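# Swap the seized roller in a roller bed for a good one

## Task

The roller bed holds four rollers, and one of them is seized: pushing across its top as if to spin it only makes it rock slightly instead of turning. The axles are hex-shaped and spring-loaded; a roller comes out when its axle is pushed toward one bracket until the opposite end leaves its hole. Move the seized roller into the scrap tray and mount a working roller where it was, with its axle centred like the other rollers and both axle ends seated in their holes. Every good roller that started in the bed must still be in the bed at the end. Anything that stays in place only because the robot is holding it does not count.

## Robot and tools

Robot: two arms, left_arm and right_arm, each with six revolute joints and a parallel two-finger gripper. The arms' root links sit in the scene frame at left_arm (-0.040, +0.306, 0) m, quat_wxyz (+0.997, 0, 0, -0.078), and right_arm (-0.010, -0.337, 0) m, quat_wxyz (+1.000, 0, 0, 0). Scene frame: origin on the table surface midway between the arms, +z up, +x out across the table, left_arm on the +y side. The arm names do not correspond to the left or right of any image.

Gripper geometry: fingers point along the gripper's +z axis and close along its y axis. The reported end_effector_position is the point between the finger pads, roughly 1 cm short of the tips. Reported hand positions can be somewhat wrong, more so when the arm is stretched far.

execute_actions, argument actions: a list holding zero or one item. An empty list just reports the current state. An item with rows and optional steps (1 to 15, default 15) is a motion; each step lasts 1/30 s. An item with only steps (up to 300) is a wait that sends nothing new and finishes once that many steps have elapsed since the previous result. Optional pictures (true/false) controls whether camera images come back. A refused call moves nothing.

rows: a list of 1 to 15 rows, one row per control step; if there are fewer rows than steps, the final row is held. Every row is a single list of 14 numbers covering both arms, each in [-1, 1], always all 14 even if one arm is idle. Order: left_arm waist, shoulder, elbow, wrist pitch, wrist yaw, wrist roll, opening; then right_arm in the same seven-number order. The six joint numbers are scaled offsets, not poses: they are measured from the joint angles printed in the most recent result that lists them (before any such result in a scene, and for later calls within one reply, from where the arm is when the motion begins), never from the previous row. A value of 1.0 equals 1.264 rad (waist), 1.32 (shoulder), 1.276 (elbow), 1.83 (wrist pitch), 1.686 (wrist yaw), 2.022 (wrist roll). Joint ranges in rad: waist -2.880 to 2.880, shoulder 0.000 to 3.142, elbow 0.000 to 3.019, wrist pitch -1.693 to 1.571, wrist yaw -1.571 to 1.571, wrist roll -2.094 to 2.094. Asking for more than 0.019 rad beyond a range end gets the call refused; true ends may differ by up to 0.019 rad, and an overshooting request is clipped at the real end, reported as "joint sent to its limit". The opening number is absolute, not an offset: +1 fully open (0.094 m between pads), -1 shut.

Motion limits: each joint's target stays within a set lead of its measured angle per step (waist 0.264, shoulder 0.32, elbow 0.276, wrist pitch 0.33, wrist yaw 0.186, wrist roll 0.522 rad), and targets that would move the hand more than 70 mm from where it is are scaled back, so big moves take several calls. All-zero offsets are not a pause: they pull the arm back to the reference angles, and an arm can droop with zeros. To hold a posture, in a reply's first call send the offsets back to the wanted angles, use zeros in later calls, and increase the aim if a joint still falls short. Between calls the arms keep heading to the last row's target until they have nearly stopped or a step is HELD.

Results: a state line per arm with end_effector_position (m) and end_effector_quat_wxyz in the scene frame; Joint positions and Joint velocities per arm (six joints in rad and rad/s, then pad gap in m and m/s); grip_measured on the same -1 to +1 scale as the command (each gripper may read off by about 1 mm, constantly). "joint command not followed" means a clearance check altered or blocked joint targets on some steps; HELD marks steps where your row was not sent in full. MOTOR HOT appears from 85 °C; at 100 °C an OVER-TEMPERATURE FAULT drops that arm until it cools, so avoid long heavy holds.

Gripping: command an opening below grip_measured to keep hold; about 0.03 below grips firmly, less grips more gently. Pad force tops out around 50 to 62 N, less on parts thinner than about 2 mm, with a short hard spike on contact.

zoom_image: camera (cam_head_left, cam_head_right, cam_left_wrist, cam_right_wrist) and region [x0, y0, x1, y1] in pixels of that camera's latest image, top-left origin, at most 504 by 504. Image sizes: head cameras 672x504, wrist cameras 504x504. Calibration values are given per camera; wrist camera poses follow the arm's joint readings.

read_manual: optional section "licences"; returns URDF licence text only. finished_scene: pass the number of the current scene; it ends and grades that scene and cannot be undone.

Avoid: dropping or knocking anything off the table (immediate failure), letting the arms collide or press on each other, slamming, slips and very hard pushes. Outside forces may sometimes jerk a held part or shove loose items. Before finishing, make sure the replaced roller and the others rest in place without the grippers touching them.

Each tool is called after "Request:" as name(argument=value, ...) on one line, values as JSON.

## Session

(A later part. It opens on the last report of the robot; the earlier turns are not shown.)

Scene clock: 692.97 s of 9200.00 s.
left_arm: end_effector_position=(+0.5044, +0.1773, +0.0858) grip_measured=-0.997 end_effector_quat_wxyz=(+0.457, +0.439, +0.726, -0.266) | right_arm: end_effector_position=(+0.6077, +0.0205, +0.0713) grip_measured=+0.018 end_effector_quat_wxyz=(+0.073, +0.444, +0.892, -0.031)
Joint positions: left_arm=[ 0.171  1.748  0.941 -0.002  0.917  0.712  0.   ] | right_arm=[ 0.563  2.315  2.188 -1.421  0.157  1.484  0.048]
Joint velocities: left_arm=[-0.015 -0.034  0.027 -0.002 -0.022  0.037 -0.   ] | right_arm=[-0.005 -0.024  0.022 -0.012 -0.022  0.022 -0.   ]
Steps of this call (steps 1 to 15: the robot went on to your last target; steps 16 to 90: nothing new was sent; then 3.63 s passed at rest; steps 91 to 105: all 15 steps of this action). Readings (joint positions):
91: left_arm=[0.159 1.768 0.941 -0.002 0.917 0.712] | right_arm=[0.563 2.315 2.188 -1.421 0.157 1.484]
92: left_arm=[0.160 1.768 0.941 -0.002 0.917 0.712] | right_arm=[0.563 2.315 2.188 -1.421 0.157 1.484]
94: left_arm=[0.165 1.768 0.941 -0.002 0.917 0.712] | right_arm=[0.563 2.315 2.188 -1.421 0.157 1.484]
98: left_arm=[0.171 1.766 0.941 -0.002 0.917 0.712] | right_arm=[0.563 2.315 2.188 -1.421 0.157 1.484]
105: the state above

Request:
execute_actions(actions=[{"rows":[[0,0.01,-0.008,0,0,0,-1,0.0,-0.04,0.06,0.0,0.003,-0.0,-0.05],[0,0.01,-0.008,0,0,0,-1,0.0,-0.04,0.06,0.0,0.003,-0.0,-0.05],[0,0.01,-0.008,0,0,0,-1,0.0,-0.04,0.06,0.0,0.003,-0.0,-0.05],[0,0.01,-0.008,0,0,0,-1,0.0,-0.04,0.06,0.0,0.003,-0.0,-0.05],[0,0.01,-0.008,0,0,0,-1,0.0,-0.04,0.06,0.0,0.003,-0.0,-0.05],[0,0.01,-0.008,0,0,0,-1,0.0,-0.04,0.06,0.0,0.003,-0.0,-0.05],[-0.016,0.01,-0.002,0,0,0,-1,0.0,-0.04,0.06,0.0,0.003,-0.0,-0.05]],"steps":15}])

Scene clock: 699.27 s of 9200.00 s.
left_arm: end_effector_position=(+0.4995, +0.1704, +0.0829) grip_measured=-0.997 end_effector_quat_wxyz=(+0.453, +0.442, +0.725, -0.270) | right_arm: end_effector_position=(+0.6077, +0.0204, +0.0713) grip_measured=+0.018 end_effector_quat_wxyz=(+0.073, +0.444, +0.892, -0.031)
Joint positions: left_arm=[ 0.158  1.748  0.933 -0.002  0.917  0.712  0.   ] | right_arm=[ 0.563  2.315  2.188 -1.421  0.158  1.484  0.048]
Joint velocities: left_arm=[ 0.005 -0.005  0.007  0.002 -0.022  0.022 -0.001] | right_arm=[-0.005 -0.005  0.017 -0.007  0.022  0.037  0.   ]
Steps of this call (steps 1 to 15: the robot went on to your last target; steps 16 to 90: nothing new was sent; then 2.80 s passed at rest; steps 91 to 105: all 15 steps of this action). Readings (joint positions):
91: left_arm=[0.171 1.748 0.940 -0.002 0.917 0.712] | right_arm=[0.563 2.315 2.188 -1.421 0.157 1.484]
92: left_arm=[0.171 1.748 0.939 -0.002 0.917 0.712] | right_arm=[0.563 2.315 2.188 -1.421 0.157 1.484]
94: left_arm=[0.171 1.748 0.936 -0.002 0.917 0.712] | right_arm=[0.563 2.315 2.188 -1.421 0.157 1.484]
98: left_arm=[0.169 1.748 0.933 -0.002 0.917 0.712] | right_arm=[0.563 2.315 2.188 -1.421 0.157 1.484]
105: the state above
camera_calibration (this result's frames):
cam_left_wrist: T_world_to_cam=[[-0.892087, -0.451281, -0.0229443, 0.524943], [-0.390638, 0.795738, -0.462821, 0.101923], [0.22712, -0.403913, -0.886155, 0.156253], [0, 0, 0, 1]] pos_world=[0.472621, 0.218905, 0.197681]
cam_right_wrist: T_world_to_cam=[[-0.800544, -0.599092, -0.014797, 0.496385], [-0.545183, 0.717812, 0.433039, 0.292644], [-0.248808, 0.354734, -0.901254, 0.329309], [0, 0, 0, 1]] pos_world=[0.638857, -0.0295006, 0.177409]

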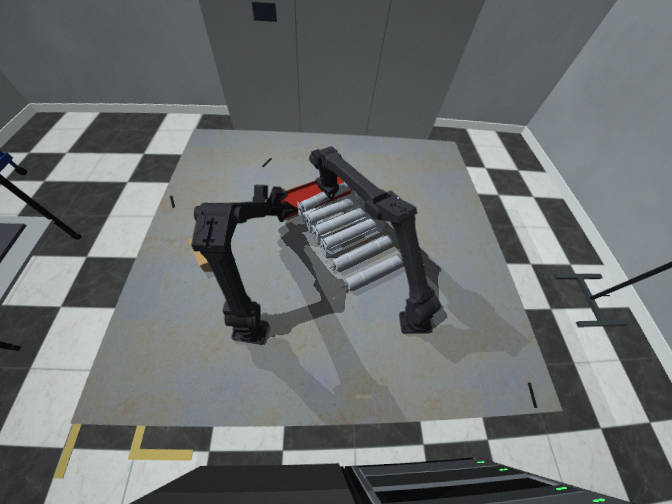

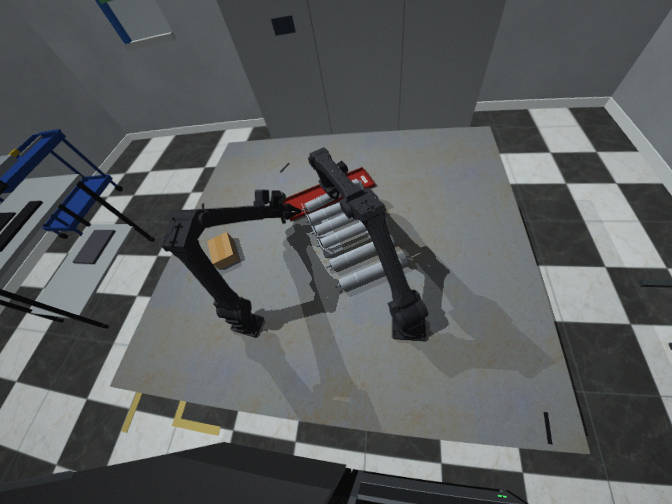

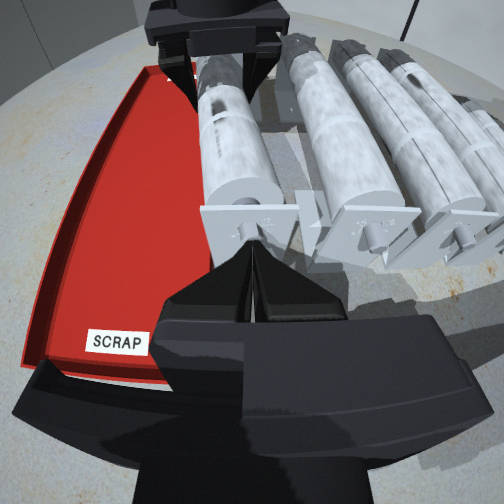

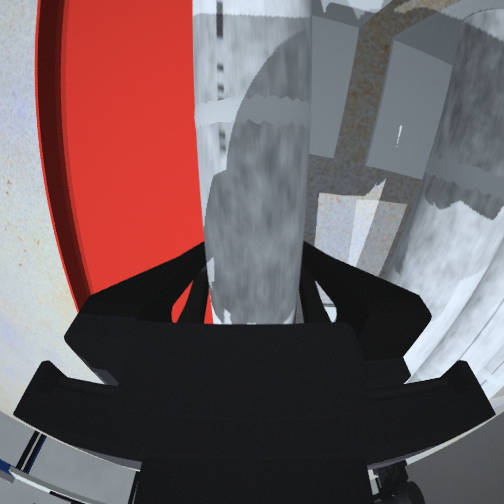

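Request:
execute_actions(actions=[{"rows":[[-0.015,0.02,0.025,0,0.005,0,-1,0.0,-0.04,0.06,0.0,0.003,-0.0,-0.05],[-0.02,0.023,0.03,0,0.005,0,-1,0.0,-0.04,0.06,0.0,0.003,-0.0,-0.05],[-0.025,0.026,0.035,0,0.005,0,-1,0.0,-0.04,0.06,0.0,0.003,-0.0,-0.05],[-0.03,0.029,0.04,0,0.005,0,-1,0.0,-0.04,0.06,0.0,0.003,-0.0,-0.05],[-0.035,0.032,0.045,0,0.005,0,-1,0.0,-0.04,0.06,0.0,0.003,-0.0,-0.05],[-0.04,0.034,0.05,0,0.005,0,-1,0.0,-0.04,0.06,0.0,0.003,-0.0,-0.05],[-0.045,0.036,0.055,0,0.005,0,-1,0.0,-0.04,0.06,0.0,0.003,-0.0,-0.05]],"steps":15}])

Scene clock: 716.67 s of 9200.00 s.
left_arm: end_effector_position=(+0.5061, +0.1612, +0.0829) grip_measured=-0.997 end_effector_quat_wxyz=(+0.453, +0.449, +0.719, -0.274) | right_arm: end_effector_position=(+0.6077, +0.0204, +0.0713) grip_measured=+0.018 end_effector_quat_wxyz=(+0.073, +0.444, +0.892, -0.031)
Joint positions: left_arm=[ 0.142  1.767  0.958 -0.002  0.921  0.712  0.   ] | right_arm=[ 0.563  2.315  2.188 -1.421  0.158  1.484  0.048]
Joint velocities: left_arm=[-0.034  0.005  0.012 -0.017  0.007 -0.022 -0.001] | right_arm=[-0.005 -0.024 -0.002 -0.007 -0.007  0.037 -0.001]
Steps of this call (steps 1 to 15: the robot went on to your last target; steps 16 to 90: nothing new was sent; then 13.90 s passed at rest; steps 91 to 105: all 15 steps of this action). Readings (joint positions):
91: left_arm=[0.158 1.748 0.933 -0.002 0.918 0.712] | right_arm=[0.563 2.315 2.188 -1.421 0.158 1.484]
92: left_arm=[0.157 1.748 0.933 -0.002 0.918 0.712] | right_arm=[0.563 2.315 2.188 -1.421 0.158 1.484]
94: left_arm=[0.156 1.750 0.936 -0.002 0.918 0.712] | right_arm=[0.563 2.315 2.188 -1.421 0.158 1.484]
98: left_arm=[0.150 1.758 0.947 -0.002 0.921 0.712] | right_arm=[0.563 2.315 2.188 -1.421 0.158 1.484]
105: the state above
camera_calibration (this result's frames):
cam_left_wrist: T_world_to_cam=[[-0.900316, -0.434418, -0.026687, 0.52838], [-0.372889, 0.801517, -0.467465, 0.102268], [0.224465, -0.410915, -0.883609, 0.153318], [0, 0, 0, 1]] pos_world=[0.479429, 0.210569, 0.197381]
cam_right_wrist: T_world_to_cam=[[-0.800544, -0.599092, -0.014797, 0.496385], [-0.545183, 0.717812, 0.433039, 0.292644], [-0.248808, 0.354734, -0.901254, 0.329309], [0, 0, 0, 1]] pos_world=[0.638857, -0.0295006, 0.177409]

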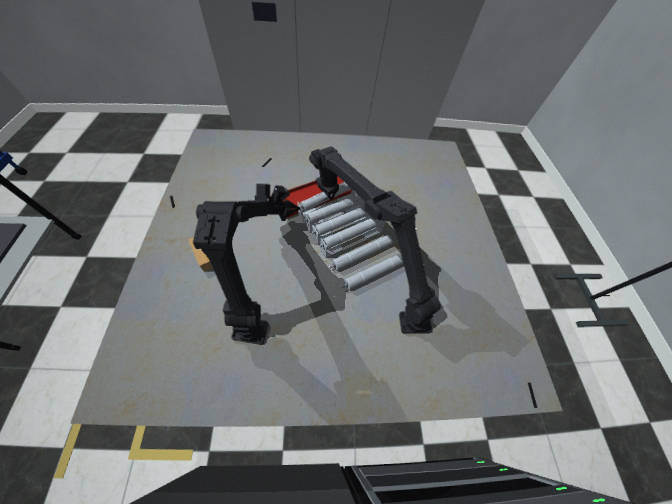

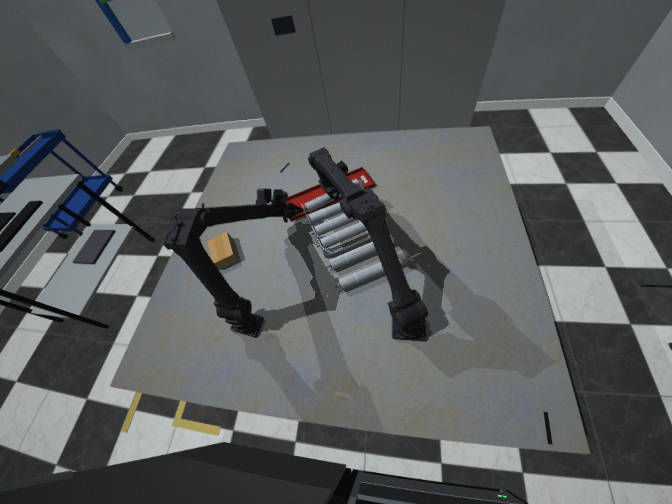

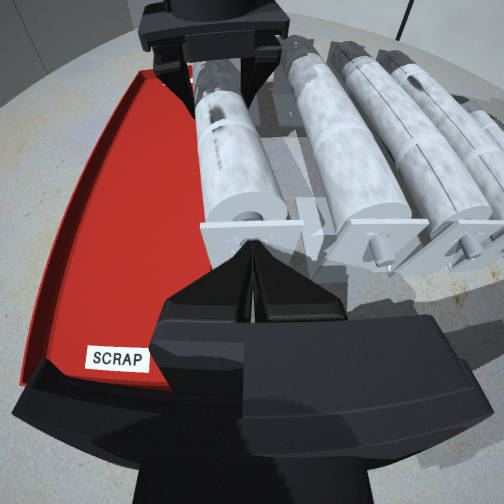

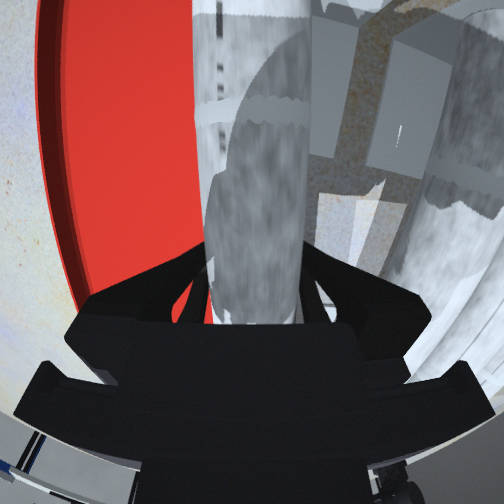

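Request:
execute_actions(actions=[{"rows":[[-0.035,0.02,0.035,0,0.005,0,-1,0.005,-0.035,0.055,0.03,0.003,-0.03,-0.05]],"steps":15}])

Scene clock: 721.80 s of 9200.00 s.
left_arm: end_effector_position=(+0.5069, +0.1598, +0.0820) grip_measured=-0.998 end_effector_quat_wxyz=(+0.452, +0.450, +0.720, -0.274) | right_arm: end_effector_position=(+0.6212, +0.0163, +0.0717) grip_measured=+0.018 end_effector_quat_wxyz=(+0.087, +0.426, +0.900, -0.020)
Joint positions: left_arm=[ 0.139  1.771  0.961 -0.002  0.918  0.712  0.   ] | right_arm=[ 0.55   2.315  2.188 -1.381  0.167  1.428  0.048]
Joint velocities: left_arm=[-0.015 -0.005 -0.022  0.007  0.022  0.081  0.001] | right_arm=[-0.015 -0.024  0.007  0.002 -0.007 -0.022  0.001]
Steps of this call (steps 1 to 15: the robot went on to your last target; steps 16 to 90: nothing new was sent; then 1.63 s passed at rest; steps 91 to 105: all 15 steps of this action). Readings (joint positions):
91: left_arm=[0.142 1.767 0.958 -0.002 0.921 0.712] | right_arm=[0.563 2.315 2.188 -1.417 0.158 1.479]
92: left_arm=[0.142 1.767 0.958 -0.002 0.921 0.712] | right_arm=[0.563 2.315 2.188 -1.410 0.158 1.470]
94: left_arm=[0.142 1.767 0.958 -0.002 0.921 0.712] | right_arm=[0.562 2.315 2.188 -1.394 0.170 1.450]
98: left_arm=[0.139 1.769 0.960 -0.002 0.918 0.712] | right_arm=[0.550 2.315 2.188 -1.383 0.167 1.431]
105: the state above
camera_calibration (this result's frames):
cam_left_wrist: T_world_to_cam=[[-0.900852, -0.433272, -0.0272145, 0.528671], [-0.372079, 0.802876, -0.465775, 0.102543], [0.223657, -0.409469, -0.884484, 0.151998], [0, 0, 0, 1]] pos_world=[0.480413, 0.208967, 0.196589]
cam_right_wrist: T_world_to_cam=[[-0.773571, -0.632212, -0.0435327, 0.490547], [-0.588598, 0.691352, 0.419027, 0.331211], [-0.234818, 0.349771, -0.906929, 0.326306], [0, 0, 0, 1]] pos_world=[0.651046, -0.0329861, 0.178505]

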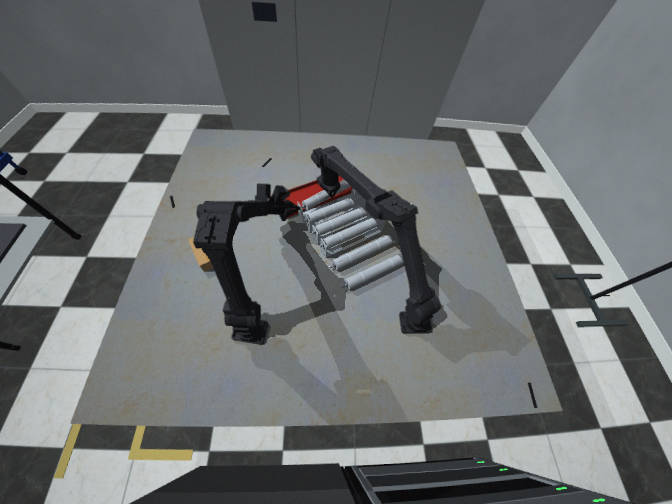

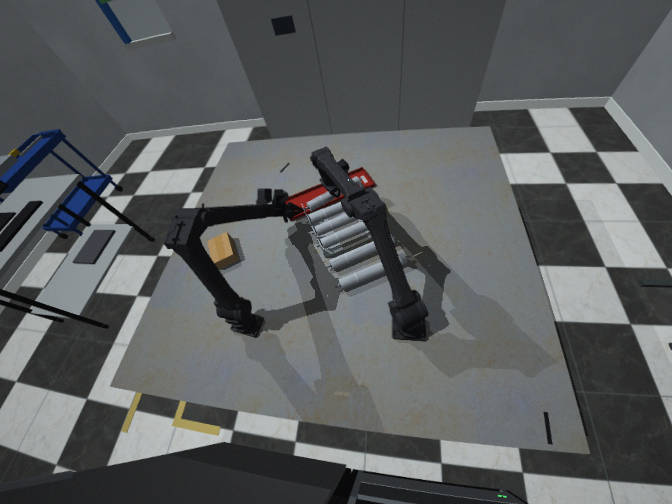

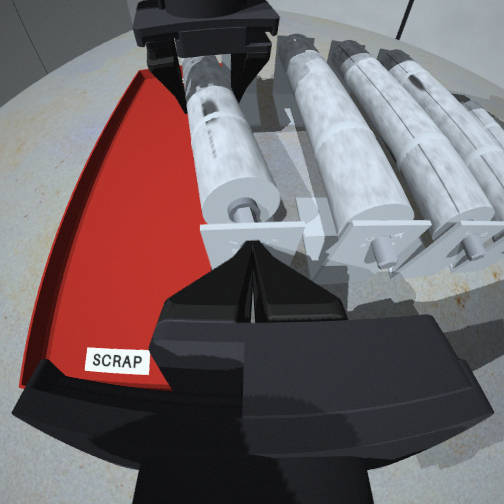

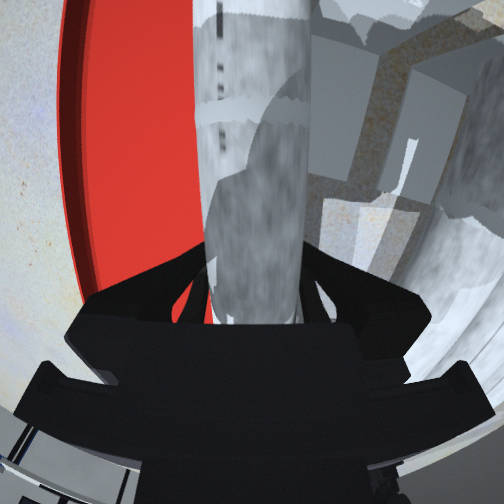

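Request:
execute_actions(actions=[{"rows":[[0.03,0,-0.01,0,0,0,-1,-0.02,-0.035,0.055,0.015,0.005,-0.01,-0.05]],"steps":15}])

Scene clock: 725.87 s of 9200.00 s.
left_arm: end_effector_position=(+0.5073, +0.1800, +0.0776) grip_measured=-0.998 end_effector_quat_wxyz=(+0.453, +0.435, +0.730, -0.268) | right_arm: end_effector_position=(+0.6298, +0.0072, +0.0720) grip_measured=+0.018 end_effector_quat_wxyz=(+0.092, +0.430, +0.898, -0.016)
Joint positions: left_arm=[ 0.176  1.771  0.949 -0.002  0.917  0.712  0.   ] | right_arm=[ 0.534  2.315  2.188 -1.368  0.171  1.422  0.048]
Joint velocities: left_arm=[-0.005 -0.015 -0.027 -0.012 -0.007 -0.037  0.   ] | right_arm=[-0.015  0.005  0.017 -0.017 -0.051  0.022  0.001]
Steps of this call (steps 1 to 15: the robot went on to your last target; steps 16 to 90: nothing new was sent; then 0.57 s passed at rest; steps 91 to 105: all 15 steps of this action). Readings (joint positions):
91: left_arm=[0.143 1.771 0.959 -0.002 0.917 0.712] | right_arm=[0.548 2.315 2.188 -1.379 0.169 1.425]
92: left_arm=[0.146 1.771 0.957 -0.002 0.917 0.712] | right_arm=[0.548 2.315 2.188 -1.376 0.169 1.423]
94: left_arm=[0.158 1.771 0.953 -0.002 0.917 0.712] | right_arm=[0.545 2.315 2.188 -1.371 0.169 1.422]
98: left_arm=[0.175 1.771 0.949 -0.002 0.917 0.712] | right_arm=[0.539 2.315 2.188 -1.368 0.170 1.422]
105: the state above
camera_calibration (this result's frames):
cam_left_wrist: T_world_to_cam=[[-0.884396, -0.466419, -0.017243, 0.53447], [-0.406944, 0.788661, -0.460881, 0.104317], [0.228562, -0.400584, -0.887294, 0.152329], [0, 0, 0, 1]] pos_world=[0.480318, 0.228037, 0.192455]
cam_right_wrist: T_world_to_cam=[[-0.779183, -0.624401, -0.0547507, 0.495751], [-0.586812, 0.695989, 0.413824, 0.341604], [-0.220286, 0.354573, -0.908709, 0.322716], [0, 0, 0, 1]] pos_world=[0.657828, -0.0426324, 0.179034]

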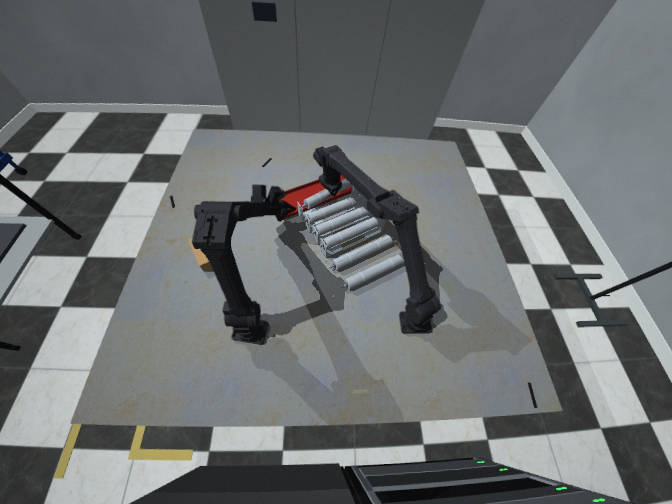

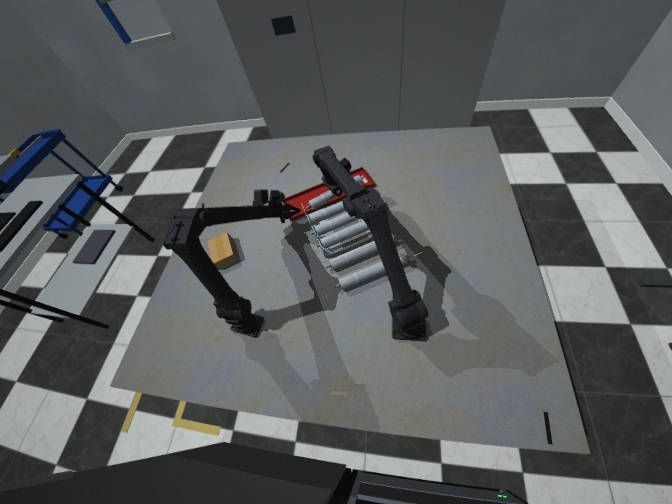

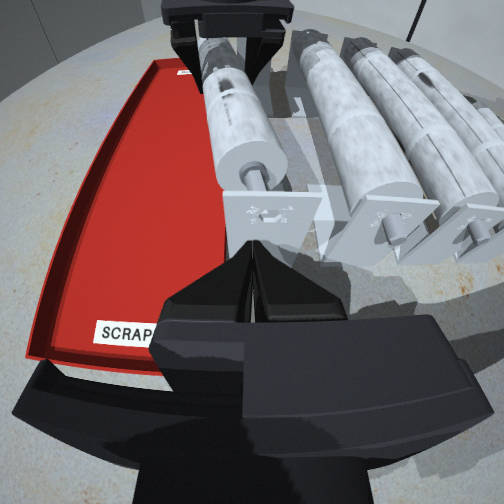

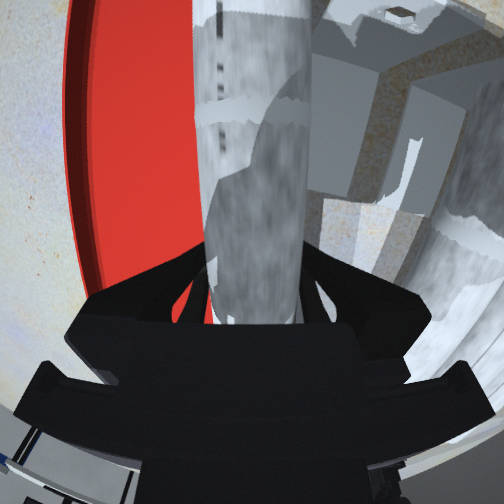

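Request:
execute_actions(actions=[{"rows":[[0.05,-0.03,0.01,0,0,0,-1,0,-0.035,0.055,0.03,0.005,0.0,-0.05],[0.05,-0.03,0.01,0,0,0,-1,0,-0.035,0.055,0.04,0.005,0.01,-0.05],[0.05,-0.03,0.01,0,0,0,-1,0,-0.035,0.055,0.05,0.005,0.02,-0.05],[0.05,-0.03,0.01,0,0,0,-1,0,-0.035,0.055,0.06,0.005,0.03,-0.05],[0.05,-0.03,0.01,0,0,0,-1,0,-0.035,0.055,0.07,0.005,0.04,-0.05],[0.05,-0.03,0.01,0,0,0,-1,0,-0.035,0.055,0.08,0.005,0.05,-0.05],[0.05,-0.03,0.01,0,0,0,-1,0,-0.035,0.055,0.09,0.005,0.06,-0.05],[0.05,-0.03,0.01,0,0,0,-1,0,-0.035,0.055,0.10,0.005,0.07,-0.05],[0.05,-0.03,0.01,0,0,0,-1,0,-0.035,0.055,0.11,0.005,0.08,-0.05],[0.05,-0.03,0.01,0,0,0,-1,0,-0.035,0.055,0.12,0.005,0.09,-0.05]],"steps":15}])

Scene clock: 735.13 s of 9200.00 s.
left_arm: end_effector_position=(+0.5164, +0.2184, +0.0977) grip_measured=-0.998 end_effector_quat_wxyz=(+0.476, +0.415, +0.737, -0.243) | right_arm: end_effector_position=(+0.6704, +0.0307, +0.0803) grip_measured=+0.018 end_effector_quat_wxyz=(+0.142, +0.497, +0.853, +0.074)
Joint positions: left_arm=[ 0.245  1.732  0.949 -0.002  0.917  0.712  0.   ] | right_arm=[ 0.534  2.315  2.188 -1.172  0.173  1.565  0.048]
Joint velocities: left_arm=[-0.005 -0.005 -0.017 -0.012  0.066  0.022 -0.001] | right_arm=[-0.005 -0.005 -0.007 -0.007 -0.037  0.242 -0.   ]
Steps of this call (steps 1 to 15: the robot went on to your last target; steps 16 to 90: nothing new was sent; then 5.77 s passed at rest; steps 91 to 105: all 15 steps of this action). Readings (joint positions):
91: left_arm=[0.179 1.769 0.949 -0.002 0.917 0.712] | right_arm=[0.534 2.315 2.188 -1.363 0.172 1.422]
92: left_arm=[0.185 1.766 0.949 -0.002 0.917 0.712] | right_arm=[0.534 2.315 2.188 -1.351 0.172 1.422]
94: left_arm=[0.207 1.756 0.949 -0.002 0.917 0.712] | right_arm=[0.534 2.315 2.188 -1.315 0.173 1.433]
98: left_arm=[0.243 1.737 0.949 -0.002 0.917 0.712] | right_arm=[0.534 2.315 2.188 -1.240 0.173 1.483]
105: the state above
camera_calibration (this result's frames):
cam_left_wrist: T_world_to_cam=[[-0.848587, -0.526531, -0.051634, 0.558796], [-0.442702, 0.760125, -0.475631, 0.11315], [0.289682, -0.380755, -0.878128, 0.146775], [0, 0, 0, 1]] pos_world=[0.48176, 0.2641, 0.211558]
cam_right_wrist: T_world_to_cam=[[-0.82821, -0.489752, -0.272418, 0.58872], [-0.560417, 0.722839, 0.404272, 0.327911], [-0.00107862, 0.48749, -0.873128, 0.176972], [0, 0, 0, 1]] pos_world=[0.671542, -0.0349717, 0.182332]

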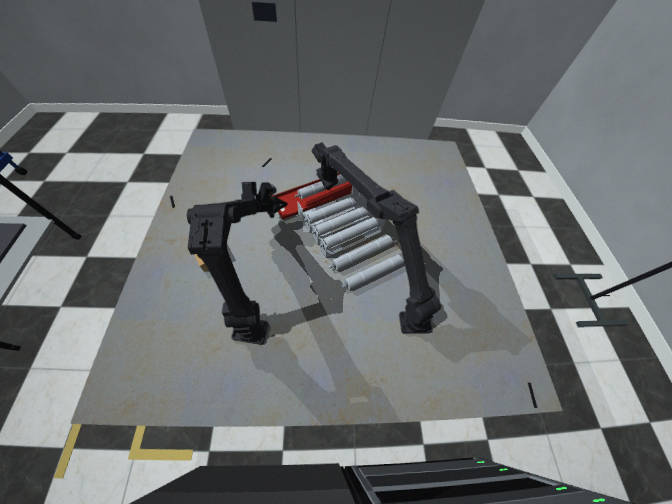

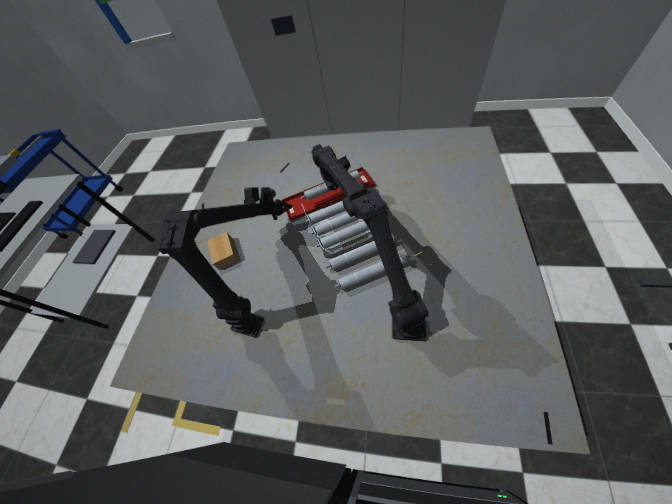

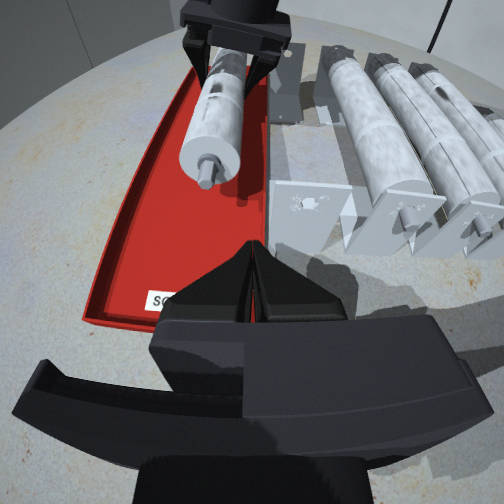

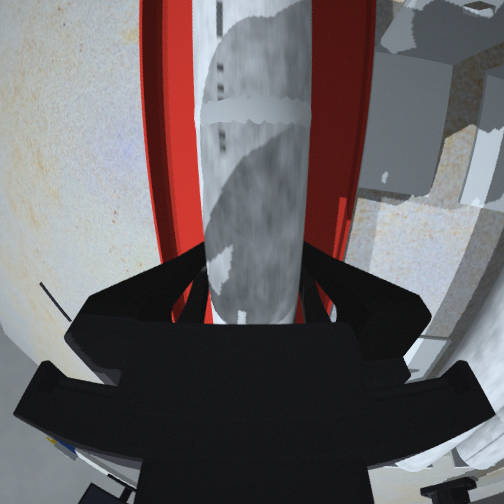

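Request:
execute_actions(actions=[{"rows":[[0,0.01,0.01,0,0,0,-1,0.01,-0.03,0.055,0.02,0.003,0.02,-0.05],[0,0.01,0.01,0,0,0,-1,0.012,-0.026,0.055,0.025,0.003,0.02,-0.05],[0,0.01,0.01,0,0,0,-1,0.014,-0.022,0.055,0.03,0.003,0.02,-0.05],[0,0.01,0.01,0,0,0,-1,0.016,-0.018,0.055,0.035,0.003,0.02,-0.05],[0,0.01,0.01,0,0,0,-1,0.018,-0.014,0.055,0.04,0.003,0.025,-0.05],[0,0.01,0.01,0,0,0,-1,0.02,-0.01,0.055,0.045,0.003,0.025,-0.05],[0,0.01,0.01,0,0,0,-1,0.02,-0.006,0.055,0.045,0.003,0.03,-0.05],[0,0.01,0.01,0,0,0,-1,0.02,-0.002,0.055,0.045,0.003,0.03,-0.05],[0,0.01,0.01,0,0,0,-1,0.02,0.002,0.055,0.045,0.003,0.03,-0.05],[0,0.01,0.01,0,0,0,-1,0.02,0.006,0.055,0.045,0.003,0.03,-0.05],[0,0.01,0.01,0,0,0,-1,0.02,0.01,0.055,0.045,0.003,0.03,-0.05]],"steps":15}])

Scene clock: 752.27 s of 9200.00 s.
left_arm: end_effector_position=(+0.5164, +0.2184, +0.0977) grip_measured=-0.998 end_effector_quat_wxyz=(+0.476, +0.415, +0.737, -0.243) | right_arm: end_effector_position=(+0.6734, +0.0448, +0.0427) grip_measured=+0.018 end_effector_quat_wxyz=(+0.140, +0.509, +0.846, +0.079)
Joint positions: left_arm=[ 0.245  1.732  0.949 -0.002  0.917  0.712  0.   ] | right_arm=[ 0.548  2.37   2.188 -1.116  0.174  1.607  0.048]
Joint velocities: left_arm=[-0.005  0.005 -0.012 -0.017 -0.007 -0.037 -0.   ] | right_arm=[ 0.024  0.171 -0.007  0.012  0.051 -0.095 -0.001]
Steps of this call (steps 1 to 30: the robot went on to your last target; steps 31 to 90: nothing new was sent; then 13.63 s passed at rest; steps 91 to 105: all 15 steps of this action). Readings (joint positions):
91: left_arm=[0.245 1.732 0.949 -0.002 0.917 0.712] | right_arm=[0.534 2.316 2.188 -1.171 0.173 1.588]
92: left_arm=[0.245 1.732 0.949 -0.002 0.917 0.712] | right_arm=[0.534 2.316 2.188 -1.168 0.173 1.588]
94: left_arm=[0.245 1.732 0.949 -0.002 0.917 0.712] | right_arm=[0.534 2.318 2.188 -1.154 0.173 1.588]
98: left_arm=[0.245 1.732 0.949 -0.002 0.917 0.712] | right_arm=[0.538 2.330 2.188 -1.121 0.174 1.598]
105: the state above
camera_calibration (this result's frames):
cam_left_wrist: T_world_to_cam=[[-0.848587, -0.526531, -0.051634, 0.558796], [-0.442702, 0.760125, -0.475631, 0.11315], [0.289682, -0.380755, -0.878128, 0.146775], [0, 0, 0, 1]] pos_world=[0.48176, 0.2641, 0.211558]
cam_right_wrist: T_world_to_cam=[[-0.839974, -0.464455, -0.280582, 0.594981], [-0.542457, 0.731689, 0.412761, 0.321713], [0.01359, 0.498912, -0.866546, 0.126674], [0, 0, 0, 1]] pos_world=[0.672563, -0.0222509, 0.143919]

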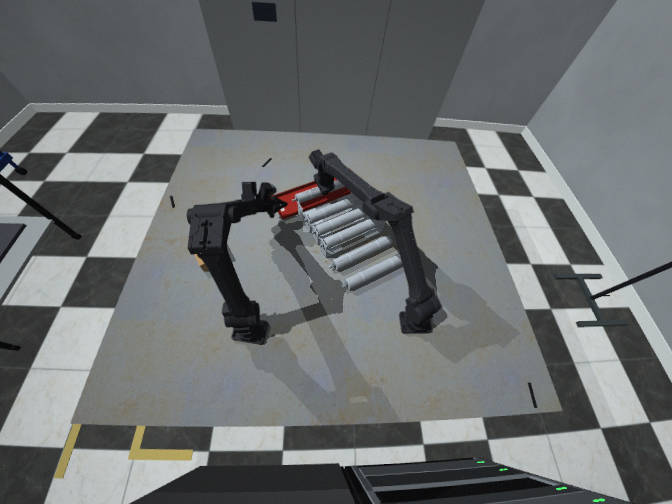

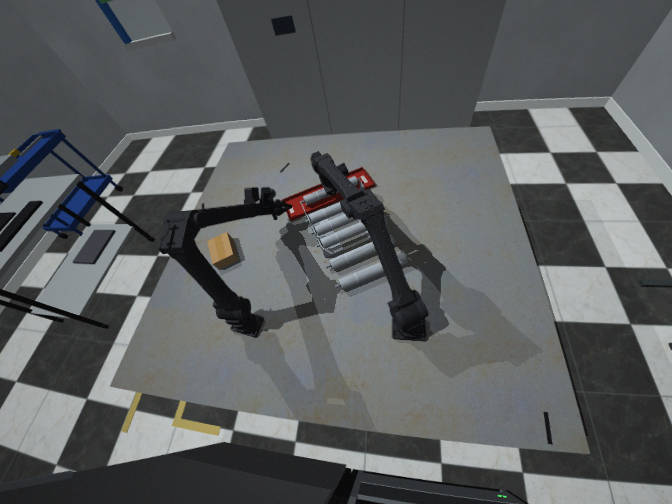

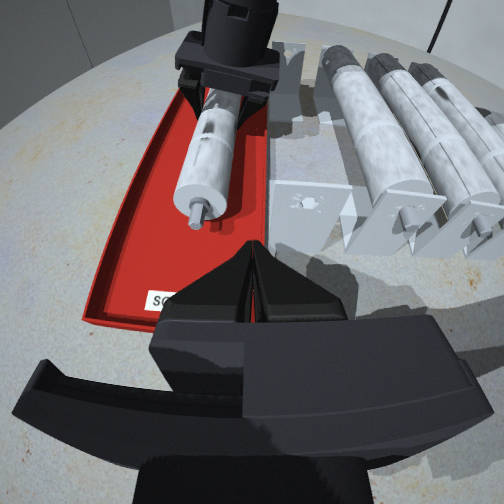

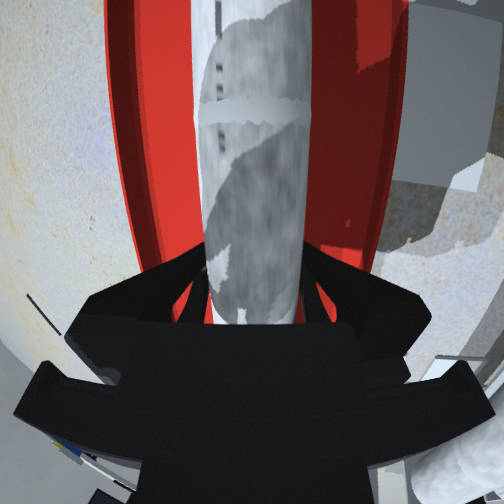

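Request:
execute_actions(actions=[], pictures=false)

Scene clock: 756.27 s of 9200.00 s.
left_arm: end_effector_position=(+0.5164, +0.2184, +0.0977) grip_measured=-0.998 end_effector_quat_wxyz=(+0.476, +0.415, +0.737, -0.243) | right_arm: end_effector_position=(+0.6730, +0.0463, +0.0374) grip_measured=+0.018 end_effector_quat_wxyz=(+0.141, +0.510, +0.845, +0.077)
Joint positions: left_arm=[ 0.245  1.732  0.949 -0.002  0.917  0.712  0.   ] | right_arm=[ 0.55   2.377  2.188 -1.111  0.178  1.611  0.048]
Joint velocities: left_arm=[-0.005 -0.015  0.002 -0.007 -0.051 -0.051  0.001] | right_arm=[-0.015  0.005 -0.017 -0.007  0.007  0.051 -0.001]
Steps of this call (steps 1 to 15: the robot went on to your last target; steps 16 to 90: nothing new was sent; then 1.00 s passed at rest). Readings (joint positions):
1: left_arm=[0.245 1.732 0.949 -0.002 0.917 0.712] | right_arm=[0.549 2.374 2.188 -1.116 0.176 1.608]
2: left_arm=[0.245 1.732 0.949 -0.002 0.917 0.712] | right_arm=[0.550 2.377 2.188 -1.116 0.179 1.608]
4: left_arm=[0.245 1.732 0.949 -0.002 0.917 0.712] | right_arm=[0.550 2.377 2.188 -1.112 0.178 1.609]
8: left_arm=[0.245 1.732 0.949 -0.002 0.917 0.712] | right_arm=[0.550 2.377 2.188 -1.111 0.178 1.610]
90: the state above
All arms were judged still, so your last target was given up. Only a new action makes them travel on or press farther. Fingers that are still opening or closing keep moving.

One end touched. Unload gently, then open.

Request:
execute_actions(actions=[{"rows":[[0,0.01,0.01,0,0,0,-1,0,-0.03,0.045,0,0,0,-0.05],[0,0.01,0.01,0,0,0,-1,0,-0.025,0.04,0,0,0,-0.05],[0,0.01,0.01,0,0,0,-1,0,-0.02,0.04,0,0,0,-0.05],[0,0.01,0.01,0,0,0,-1,0,-0.015,0.035,0,0,0,-0.05],[0,0.01,0.01,0,0,0,-1,0,-0.01,0.03,0,0,0,-0.05],[0,0.01,0.01,0,0,0,-1,0,-0.005,0.025,0,0,0,-0.05],[0,0.01,0.01,0,0,0,-1,0,0,0.02,0,0,0,-0.05],[0,0.01,0.01,0,0,0,-1,0,0.005,0.02,0,0,0,-0.05]],"steps":15}], pictures=false)

Request:
execute_actions(actions=[{"rows":[[0,0.01,0.01,0,0,0,-1,0,0,0.015,0,0,0,0.0],[0,0.01,0.01,0,0,0,-1,0,0,0.015,0,0,0,0.02],[0,0.01,0.01,0,0,0,-1,0,0,0.015,0,0,0,0.04],[0,0.01,0.01,0,0,0,-1,0,0,0.015,0,0,0,0.08],[0,0.01,0.01,0,0,0,-1,0,0,0.015,0,0,0,0.25]],"steps":12}])

Scene clock: 768.53 s of 9200.00 s.
left_arm: end_effector_position=(+0.5164, +0.2184, +0.0977) grip_measured=-0.998 end_effector_quat_wxyz=(+0.476, +0.415, +0.737, -0.243) | right_arm: end_effector_position=(+0.6729, +0.0461, +0.0359) grip_measured=+0.018 end_effector_quat_wxyz=(+0.141, +0.510, +0.845, +0.076)
Joint positions: left_arm=[ 0.245  1.732  0.949 -0.002  0.917  0.712  0.   ] | right_arm=[ 0.55   2.379  2.188 -1.111  0.178  1.611  0.048]
Joint velocities: left_arm=[-0.005 -0.005  0.002 -0.012 -0.037 -0.022 -0.001] | right_arm=[ 0.005 -0.005  0.007 -0.007  0.037  0.022 -0.   ]
Steps of this call (steps 1 to 90: nothing new was sent; then 8.77 s passed at rest; steps 91 to 105: all 15 steps of this action). Readings (joint positions):
91: left_arm=[0.245 1.732 0.949 -0.002 0.917 0.712] | right_arm=[0.550 2.377 2.188 -1.111 0.178 1.611]
92: left_arm=[0.245 1.732 0.949 -0.002 0.917 0.712] | right_arm=[0.550 2.377 2.188 -1.111 0.178 1.611]
94: left_arm=[0.245 1.732 0.949 -0.002 0.917 0.712] | right_arm=[0.550 2.378 2.188 -1.111 0.178 1.611]
98: left_arm=[0.245 1.732 0.949 -0.002 0.917 0.712] | right_arm=[0.550 2.379 2.188 -1.111 0.178 1.611]
105: the state above

Scene clock: 768.93 s of 9200.00 s.
left_arm: end_effector_position=(+0.5164, +0.2184, +0.0977) grip_measured=-0.998 end_effector_quat_wxyz=(+0.476, +0.415, +0.737, -0.243) | right_arm: end_effector_position=(+0.6729, +0.0461, +0.0365) grip_measured=+0.248 end_effector_quat_wxyz=(+0.141, +0.510, +0.845, +0.076)
Joint positions: left_arm=[ 0.245  1.732  0.949 -0.002  0.917  0.712  0.   ] | right_arm=[ 0.55   2.379  2.188 -1.111  0.178  1.611  0.059]
Joint velocities: left_arm=[ 0.005 -0.005 -0.002 -0.017  0.037  0.037 -0.001] | right_arm=[-0.005 -0.005  0.002 -0.022 -0.007  0.037  0.001]
Steps of this call (steps 1 to 12: all 12 steps of this action). Readings (joint positions):
1: left_arm=[0.245 1.732 0.949 -0.002 0.917 0.712] | right_arm=[0.550 2.379 2.188 -1.111 0.178 1.611]
2: left_arm=[0.245 1.732 0.949 -0.002 0.917 0.712] | right_arm=[0.550 2.379 2.188 -1.111 0.178 1.611]
4: left_arm=[0.245 1.732 0.949 -0.002 0.917 0.712] | right_arm=[0.550 2.379 2.188 -1.111 0.178 1.611]
8: left_arm=[0.245 1.732 0.949 -0.002 0.917 0.712] | right_arm=[0.550 2.379 2.188 -1.111 0.178 1.611]
12: the state above
camera_calibration (this result's frames):
cam_left_wrist: T_world_to_cam=[[-0.848587, -0.526531, -0.051634, 0.558796], [-0.442702, 0.760125, -0.475631, 0.11315], [0.289682, -0.380755, -0.878128, 0.146775], [0, 0, 0, 1]] pos_world=[0.48176, 0.2641, 0.211558]
cam_right_wrist: T_world_to_cam=[[-0.8415, -0.46361, -0.277388, 0.594351], [-0.540087, 0.734781, 0.41037, 0.321418], [0.0135677, 0.49514, -0.868707, 0.120861], [0, 0, 0, 1]] pos_world=[0.6721, -0.020468, 0.137958]

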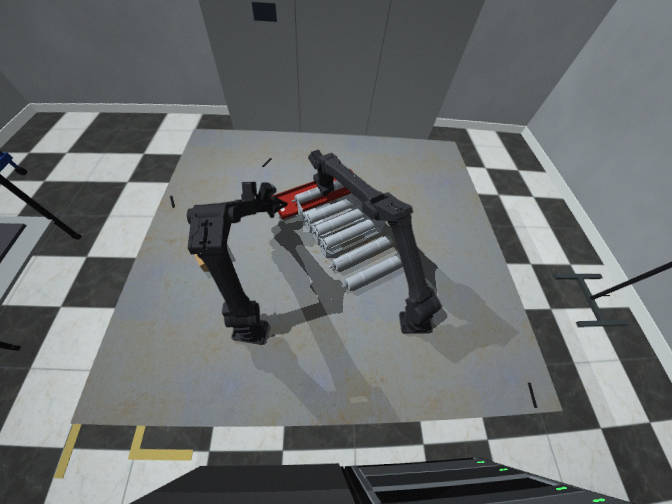

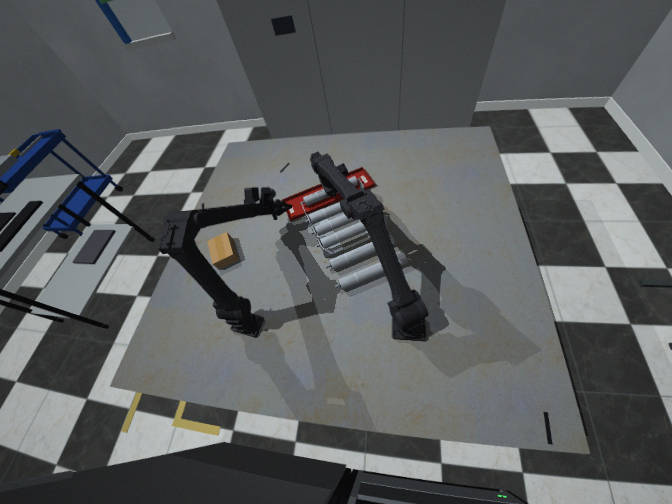

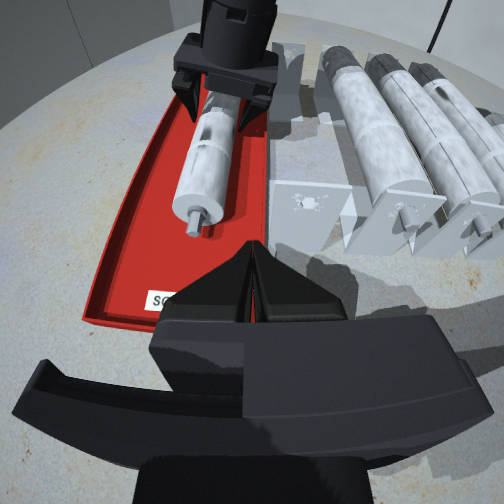

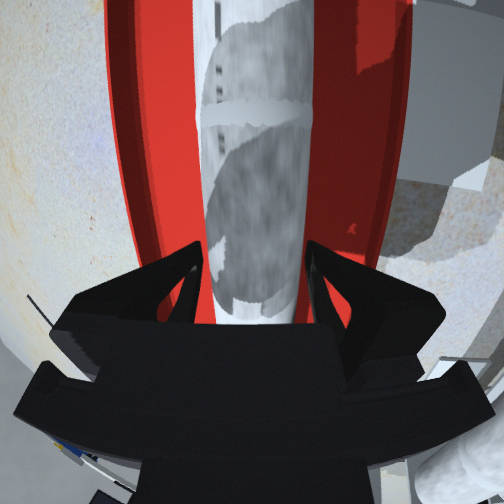

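Request:
execute_actions(actions=[{"rows":[[0,0.01,0.01,0,0,0,-1,0,-0.03,0.015,0,0,0,0.25],[0,0.01,0.01,0,0,0,-1,0,-0.04,0.015,0,0,0,0.25],[0,0.01,0.01,0,0,0,-1,0,-0.05,0.015,0,0,0,0.25],[0,0.01,0.01,0,0,0,-1,0,-0.06,0.015,0,0,0,0.25],[0,0.01,0.01,0,0,0,-1,0,-0.07,0.015,0,0,0,0.25],[0,0.01,0.01,0,0,0,-1,0,-0.085,0.015,0,0,0,0.25],[0,0.01,0.01,0,0,0,-1,0,-0.1,0.015,0,0,0,0.25],[0,0.01,0.01,0,0,0,-1,0,-0.12,0.015,0,0,0,0.25],[0,0.01,0.01,0,0,0,-1,0,-0.14,0.015,0,0,0,0.25],[0,0.01,0.01,0,0,0,-1,0,-0.16,0.015,0,0,0,0.25]],"steps":15}], pictures=false)

Request:
execute_actions(actions=[{"steps":15}], pictures=false)

Scene clock: 780.83 s of 9200.00 s.
left_arm: end_effector_position=(+0.5164, +0.2184, +0.0977) grip_measured=-0.998 end_effector_quat_wxyz=(+0.476, +0.415, +0.737, -0.243) | right_arm: end_effector_position=(+0.6766, +0.0484, +0.1762) grip_measured=+0.248 end_effector_quat_wxyz=(+0.182, +0.508, +0.827, +0.156)
Joint positions: left_arm=[ 0.245  1.732  0.949 -0.002  0.917  0.712  0.   ] | right_arm=[ 0.55   2.196  2.188 -1.112  0.178  1.611  0.059]
Joint velocities: left_arm=[-0.005 -0.005  0.002  0.012  0.022 -0.081  0.001] | right_arm=[-0.015 -0.581  0.002 -0.002 -0.051 -0.022 -0.   ]
Steps of this call (steps 1 to 15: the robot went on to your last target; steps 16 to 90: nothing new was sent; then 8.40 s passed at rest; steps 91 to 105: all 15 steps of this action). Readings (joint positions):
91: left_arm=[0.245 1.732 0.949 -0.002 0.917 0.712] | right_arm=[0.550 2.377 2.188 -1.111 0.178 1.611]
92: left_arm=[0.245 1.732 0.949 -0.002 0.917 0.712] | right_arm=[0.550 2.376 2.188 -1.111 0.178 1.611]
94: left_arm=[0.245 1.732 0.949 -0.002 0.917 0.712] | right_arm=[0.550 2.367 2.188 -1.111 0.178 1.611]
98: left_arm=[0.245 1.732 0.949 -0.002 0.917 0.712] | right_arm=[0.550 2.325 2.188 -1.112 0.178 1.611]
105: the state above

Scene clock: 781.33 s of 9200.00 s.
left_arm: end_effector_position=(+0.5164, +0.2184, +0.0977) grip_measured=-0.998 end_effector_quat_wxyz=(+0.476, +0.415, +0.737, -0.243) | right_arm: end_effector_position=(+0.6734, +0.0464, +0.2195) grip_measured=+0.248 end_effector_quat_wxyz=(+0.194, +0.507, +0.820, +0.180)
Joint positions: left_arm=[ 0.245  1.732  0.949 -0.002  0.917  0.712  0.   ] | right_arm=[ 0.55   2.139  2.188 -1.112  0.178  1.611  0.059]
Joint velocities: left_arm=[-0.005  0.005  0.017  0.007  0.022 -0.007  0.001] | right_arm=[-0.005  0.024 -0.007 -0.002 -0.007  0.007 -0.   ]
Steps of this call (steps 1 to 15: the robot went on to your last target). Readings (joint positions):
1: left_arm=[0.245 1.732 0.949 -0.002 0.917 0.712] | right_arm=[0.550 2.177 2.188 -1.112 0.178 1.611]
2: left_arm=[0.245 1.732 0.949 -0.002 0.917 0.712] | right_arm=[0.550 2.161 2.188 -1.112 0.178 1.611]
4: left_arm=[0.245 1.732 0.949 -0.002 0.917 0.712] | right_arm=[0.550 2.136 2.188 -1.112 0.178 1.611]
8: left_arm=[0.245 1.732 0.949 -0.002 0.917 0.712] | right_arm=[0.550 2.125 2.188 -1.112 0.178 1.611]
15: the state above

Request:
execute_actions(actions=[{"rows":[[0,0.01,0.01,0,0,0,-1,0,-0.02,-0.03,-0.01,-0.01,0,0.36],[0,0.01,0.01,0,0,0,-1,0,-0.04,-0.06,-0.02,-0.02,0,0.36],[0,0.01,0.01,0,0,0,-1,-0.01,-0.07,-0.1,-0.03,-0.03,0,0.36],[0,0.01,0.01,0,0,0,-1,-0.01,-0.1,-0.14,-0.04,-0.04,0,0.36],[0,0.01,0.01,0,0,0,-1,-0.02,-0.14,-0.2,-0.05,-0.05,0,0.36],[0,0.01,0.01,0,0,0,-1,-0.02,-0.18,-0.25,-0.06,-0.06,0,0.36],[0,0.01,0.01,0,0,0,-1,-0.03,-0.22,-0.31,-0.07,-0.07,0,0.36],[0,0.01,0.01,0,0,0,-1,-0.03,-0.27,-0.38,-0.08,-0.08,0,0.36],[0,0.01,0.01,0,0,0,-1,-0.04,-0.32,-0.45,-0.09,-0.09,0,0.36],[0,0.01,0.01,0,0,0,-1,-0.04,-0.37,-0.52,-0.1,-0.1,-0.02,0.36],[0,0.01,0.01,0,0,0,-1,-0.04,-0.667,-0.925,-0.115,-0.108,-0.025,0.36]],"steps":15}], pictures=false)

Request:
execute_actions(actions=[{"steps":45}])

Scene clock: 792.97 s of 9200.00 s.
left_arm: end_effector_position=(+0.5164, +0.2184, +0.0977) grip_measured=-0.998 end_effector_quat_wxyz=(+0.476, +0.415, +0.737, -0.243) | right_arm: end_effector_position=(+0.4389, -0.0794, +0.2087) grip_measured=+0.358 end_effector_quat_wxyz=(+0.040, +0.511, +0.856, +0.064)
Joint positions: left_arm=[ 0.245  1.732  0.949 -0.002  0.917  0.712  0.   ] | right_arm=[ 0.523  1.604  1.46  -1.275  0.007  1.6    0.064]
Joint velocities: left_arm=[-0.005 -0.015  0.012 -0.007  0.007 -0.022  0.   ] | right_arm=[-0.063 -1.685 -1.497 -0.129 -0.037 -0.066 -0.   ]
Steps of this call (steps 1 to 15: the robot went on to your last target; steps 16 to 100: nothing new was sent; then 7.80 s passed at rest; steps 101 to 115: all 15 steps of this action). Readings (joint positions):
101: left_arm=[0.245 1.732 0.949 -0.002 0.917 0.712] | right_arm=[0.550 2.139 2.185 -1.112 0.171 1.611]
102: left_arm=[0.245 1.732 0.949 -0.002 0.917 0.712] | right_arm=[0.550 2.132 2.171 -1.114 0.159 1.611]
104: left_arm=[0.245 1.732 0.949 -0.002 0.917 0.712] | right_arm=[0.550 2.095 2.101 -1.134 0.126 1.611]
108: left_arm=[0.245 1.732 0.949 -0.002 0.917 0.712] | right_arm=[0.545 1.949 1.856 -1.201 0.064 1.611]
115: the state above

Scene clock: 794.47 s of 9200.00 s.
left_arm: end_effector_position=(+0.5164, +0.2184, +0.0977) grip_measured=-0.998 end_effector_quat_wxyz=(+0.476, +0.415, +0.737, -0.243) | right_arm: end_effector_position=(+0.2873, -0.1694, +0.1734) grip_measured=+0.358 end_effector_quat_wxyz=(-0.000, +0.507, +0.862, +0.002)
Joint positions: left_arm=[ 0.245  1.732  0.949 -0.002  0.917  0.712  0.   ] | right_arm=[ 0.513  1.258  1.013 -1.323 -0.002  1.575  0.064]
Joint velocities: left_arm=[-0.005 -0.015 -0.012  0.002 -0.007 -0.037 -0.001] | right_arm=[ 0.005 -0.015 -0.002 -0.017 -0.051 -0.037 -0.001]
Steps of this call (steps 1 to 30: the robot went on to your last target; steps 31 to 45: nothing new was sent). Readings (joint positions):
1: left_arm=[0.245 1.732 0.949 -0.002 0.917 0.712] | right_arm=[0.522 1.545 1.406 -1.280 0.005 1.598]
2: left_arm=[0.245 1.732 0.949 -0.002 0.917 0.712] | right_arm=[0.521 1.482 1.351 -1.284 0.004 1.597]
4: left_arm=[0.245 1.732 0.949 -0.002 0.917 0.712] | right_arm=[0.520 1.358 1.238 -1.291 0.002 1.593]
8: left_arm=[0.245 1.732 0.949 -0.002 0.917 0.712] | right_arm=[0.516 1.199 1.049 -1.317 -0.001 1.586]
45: the state above
All arms were judged still, so your last target was given up. Only a new action makes them travel on or press farther. Fingers that are still opening or closing keep moving.
camera_calibration (this result's frames):
cam_left_wrist: T_world_to_cam=[[-0.848587, -0.526531, -0.051634, 0.558796], [-0.442702, 0.760125, -0.475631, 0.11315], [0.289682, -0.380755, -0.878128, 0.146775], [0, 0, 0, 1]] pos_world=[0.48176, 0.2641, 0.211558]
cam_right_wrist: T_world_to_cam=[[-0.876572, -0.481226, -0.00652736, 0.168027], [-0.398051, 0.71731, 0.571858, 0.143621], [-0.270511, 0.503873, -0.820326, 0.426441], [0, 0, 0, 1]] pos_world=[0.319813, -0.237034, 0.268787]

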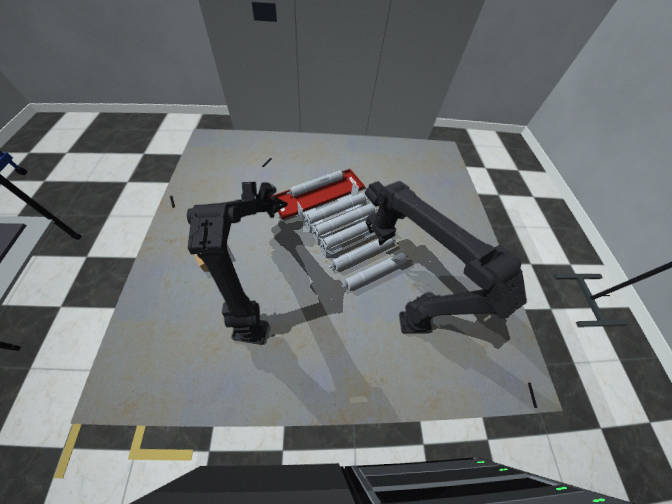

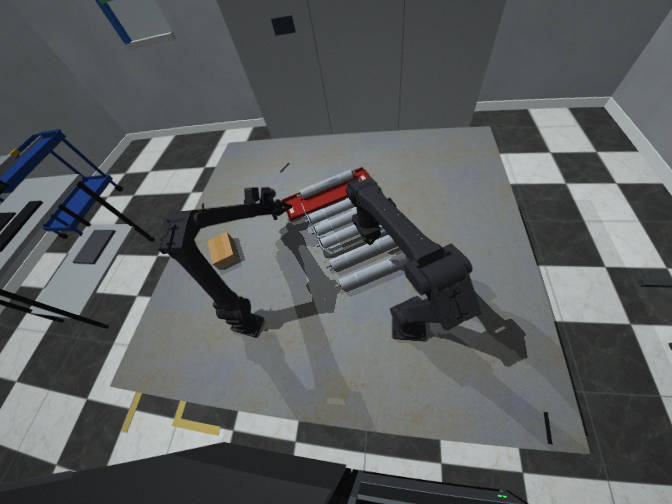

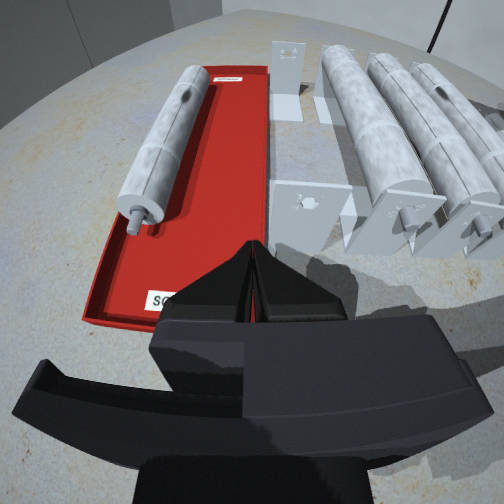

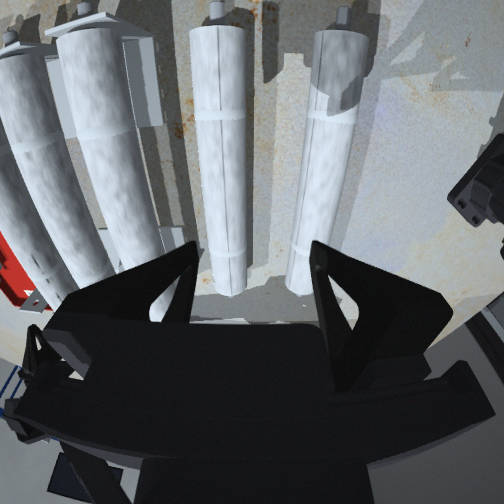

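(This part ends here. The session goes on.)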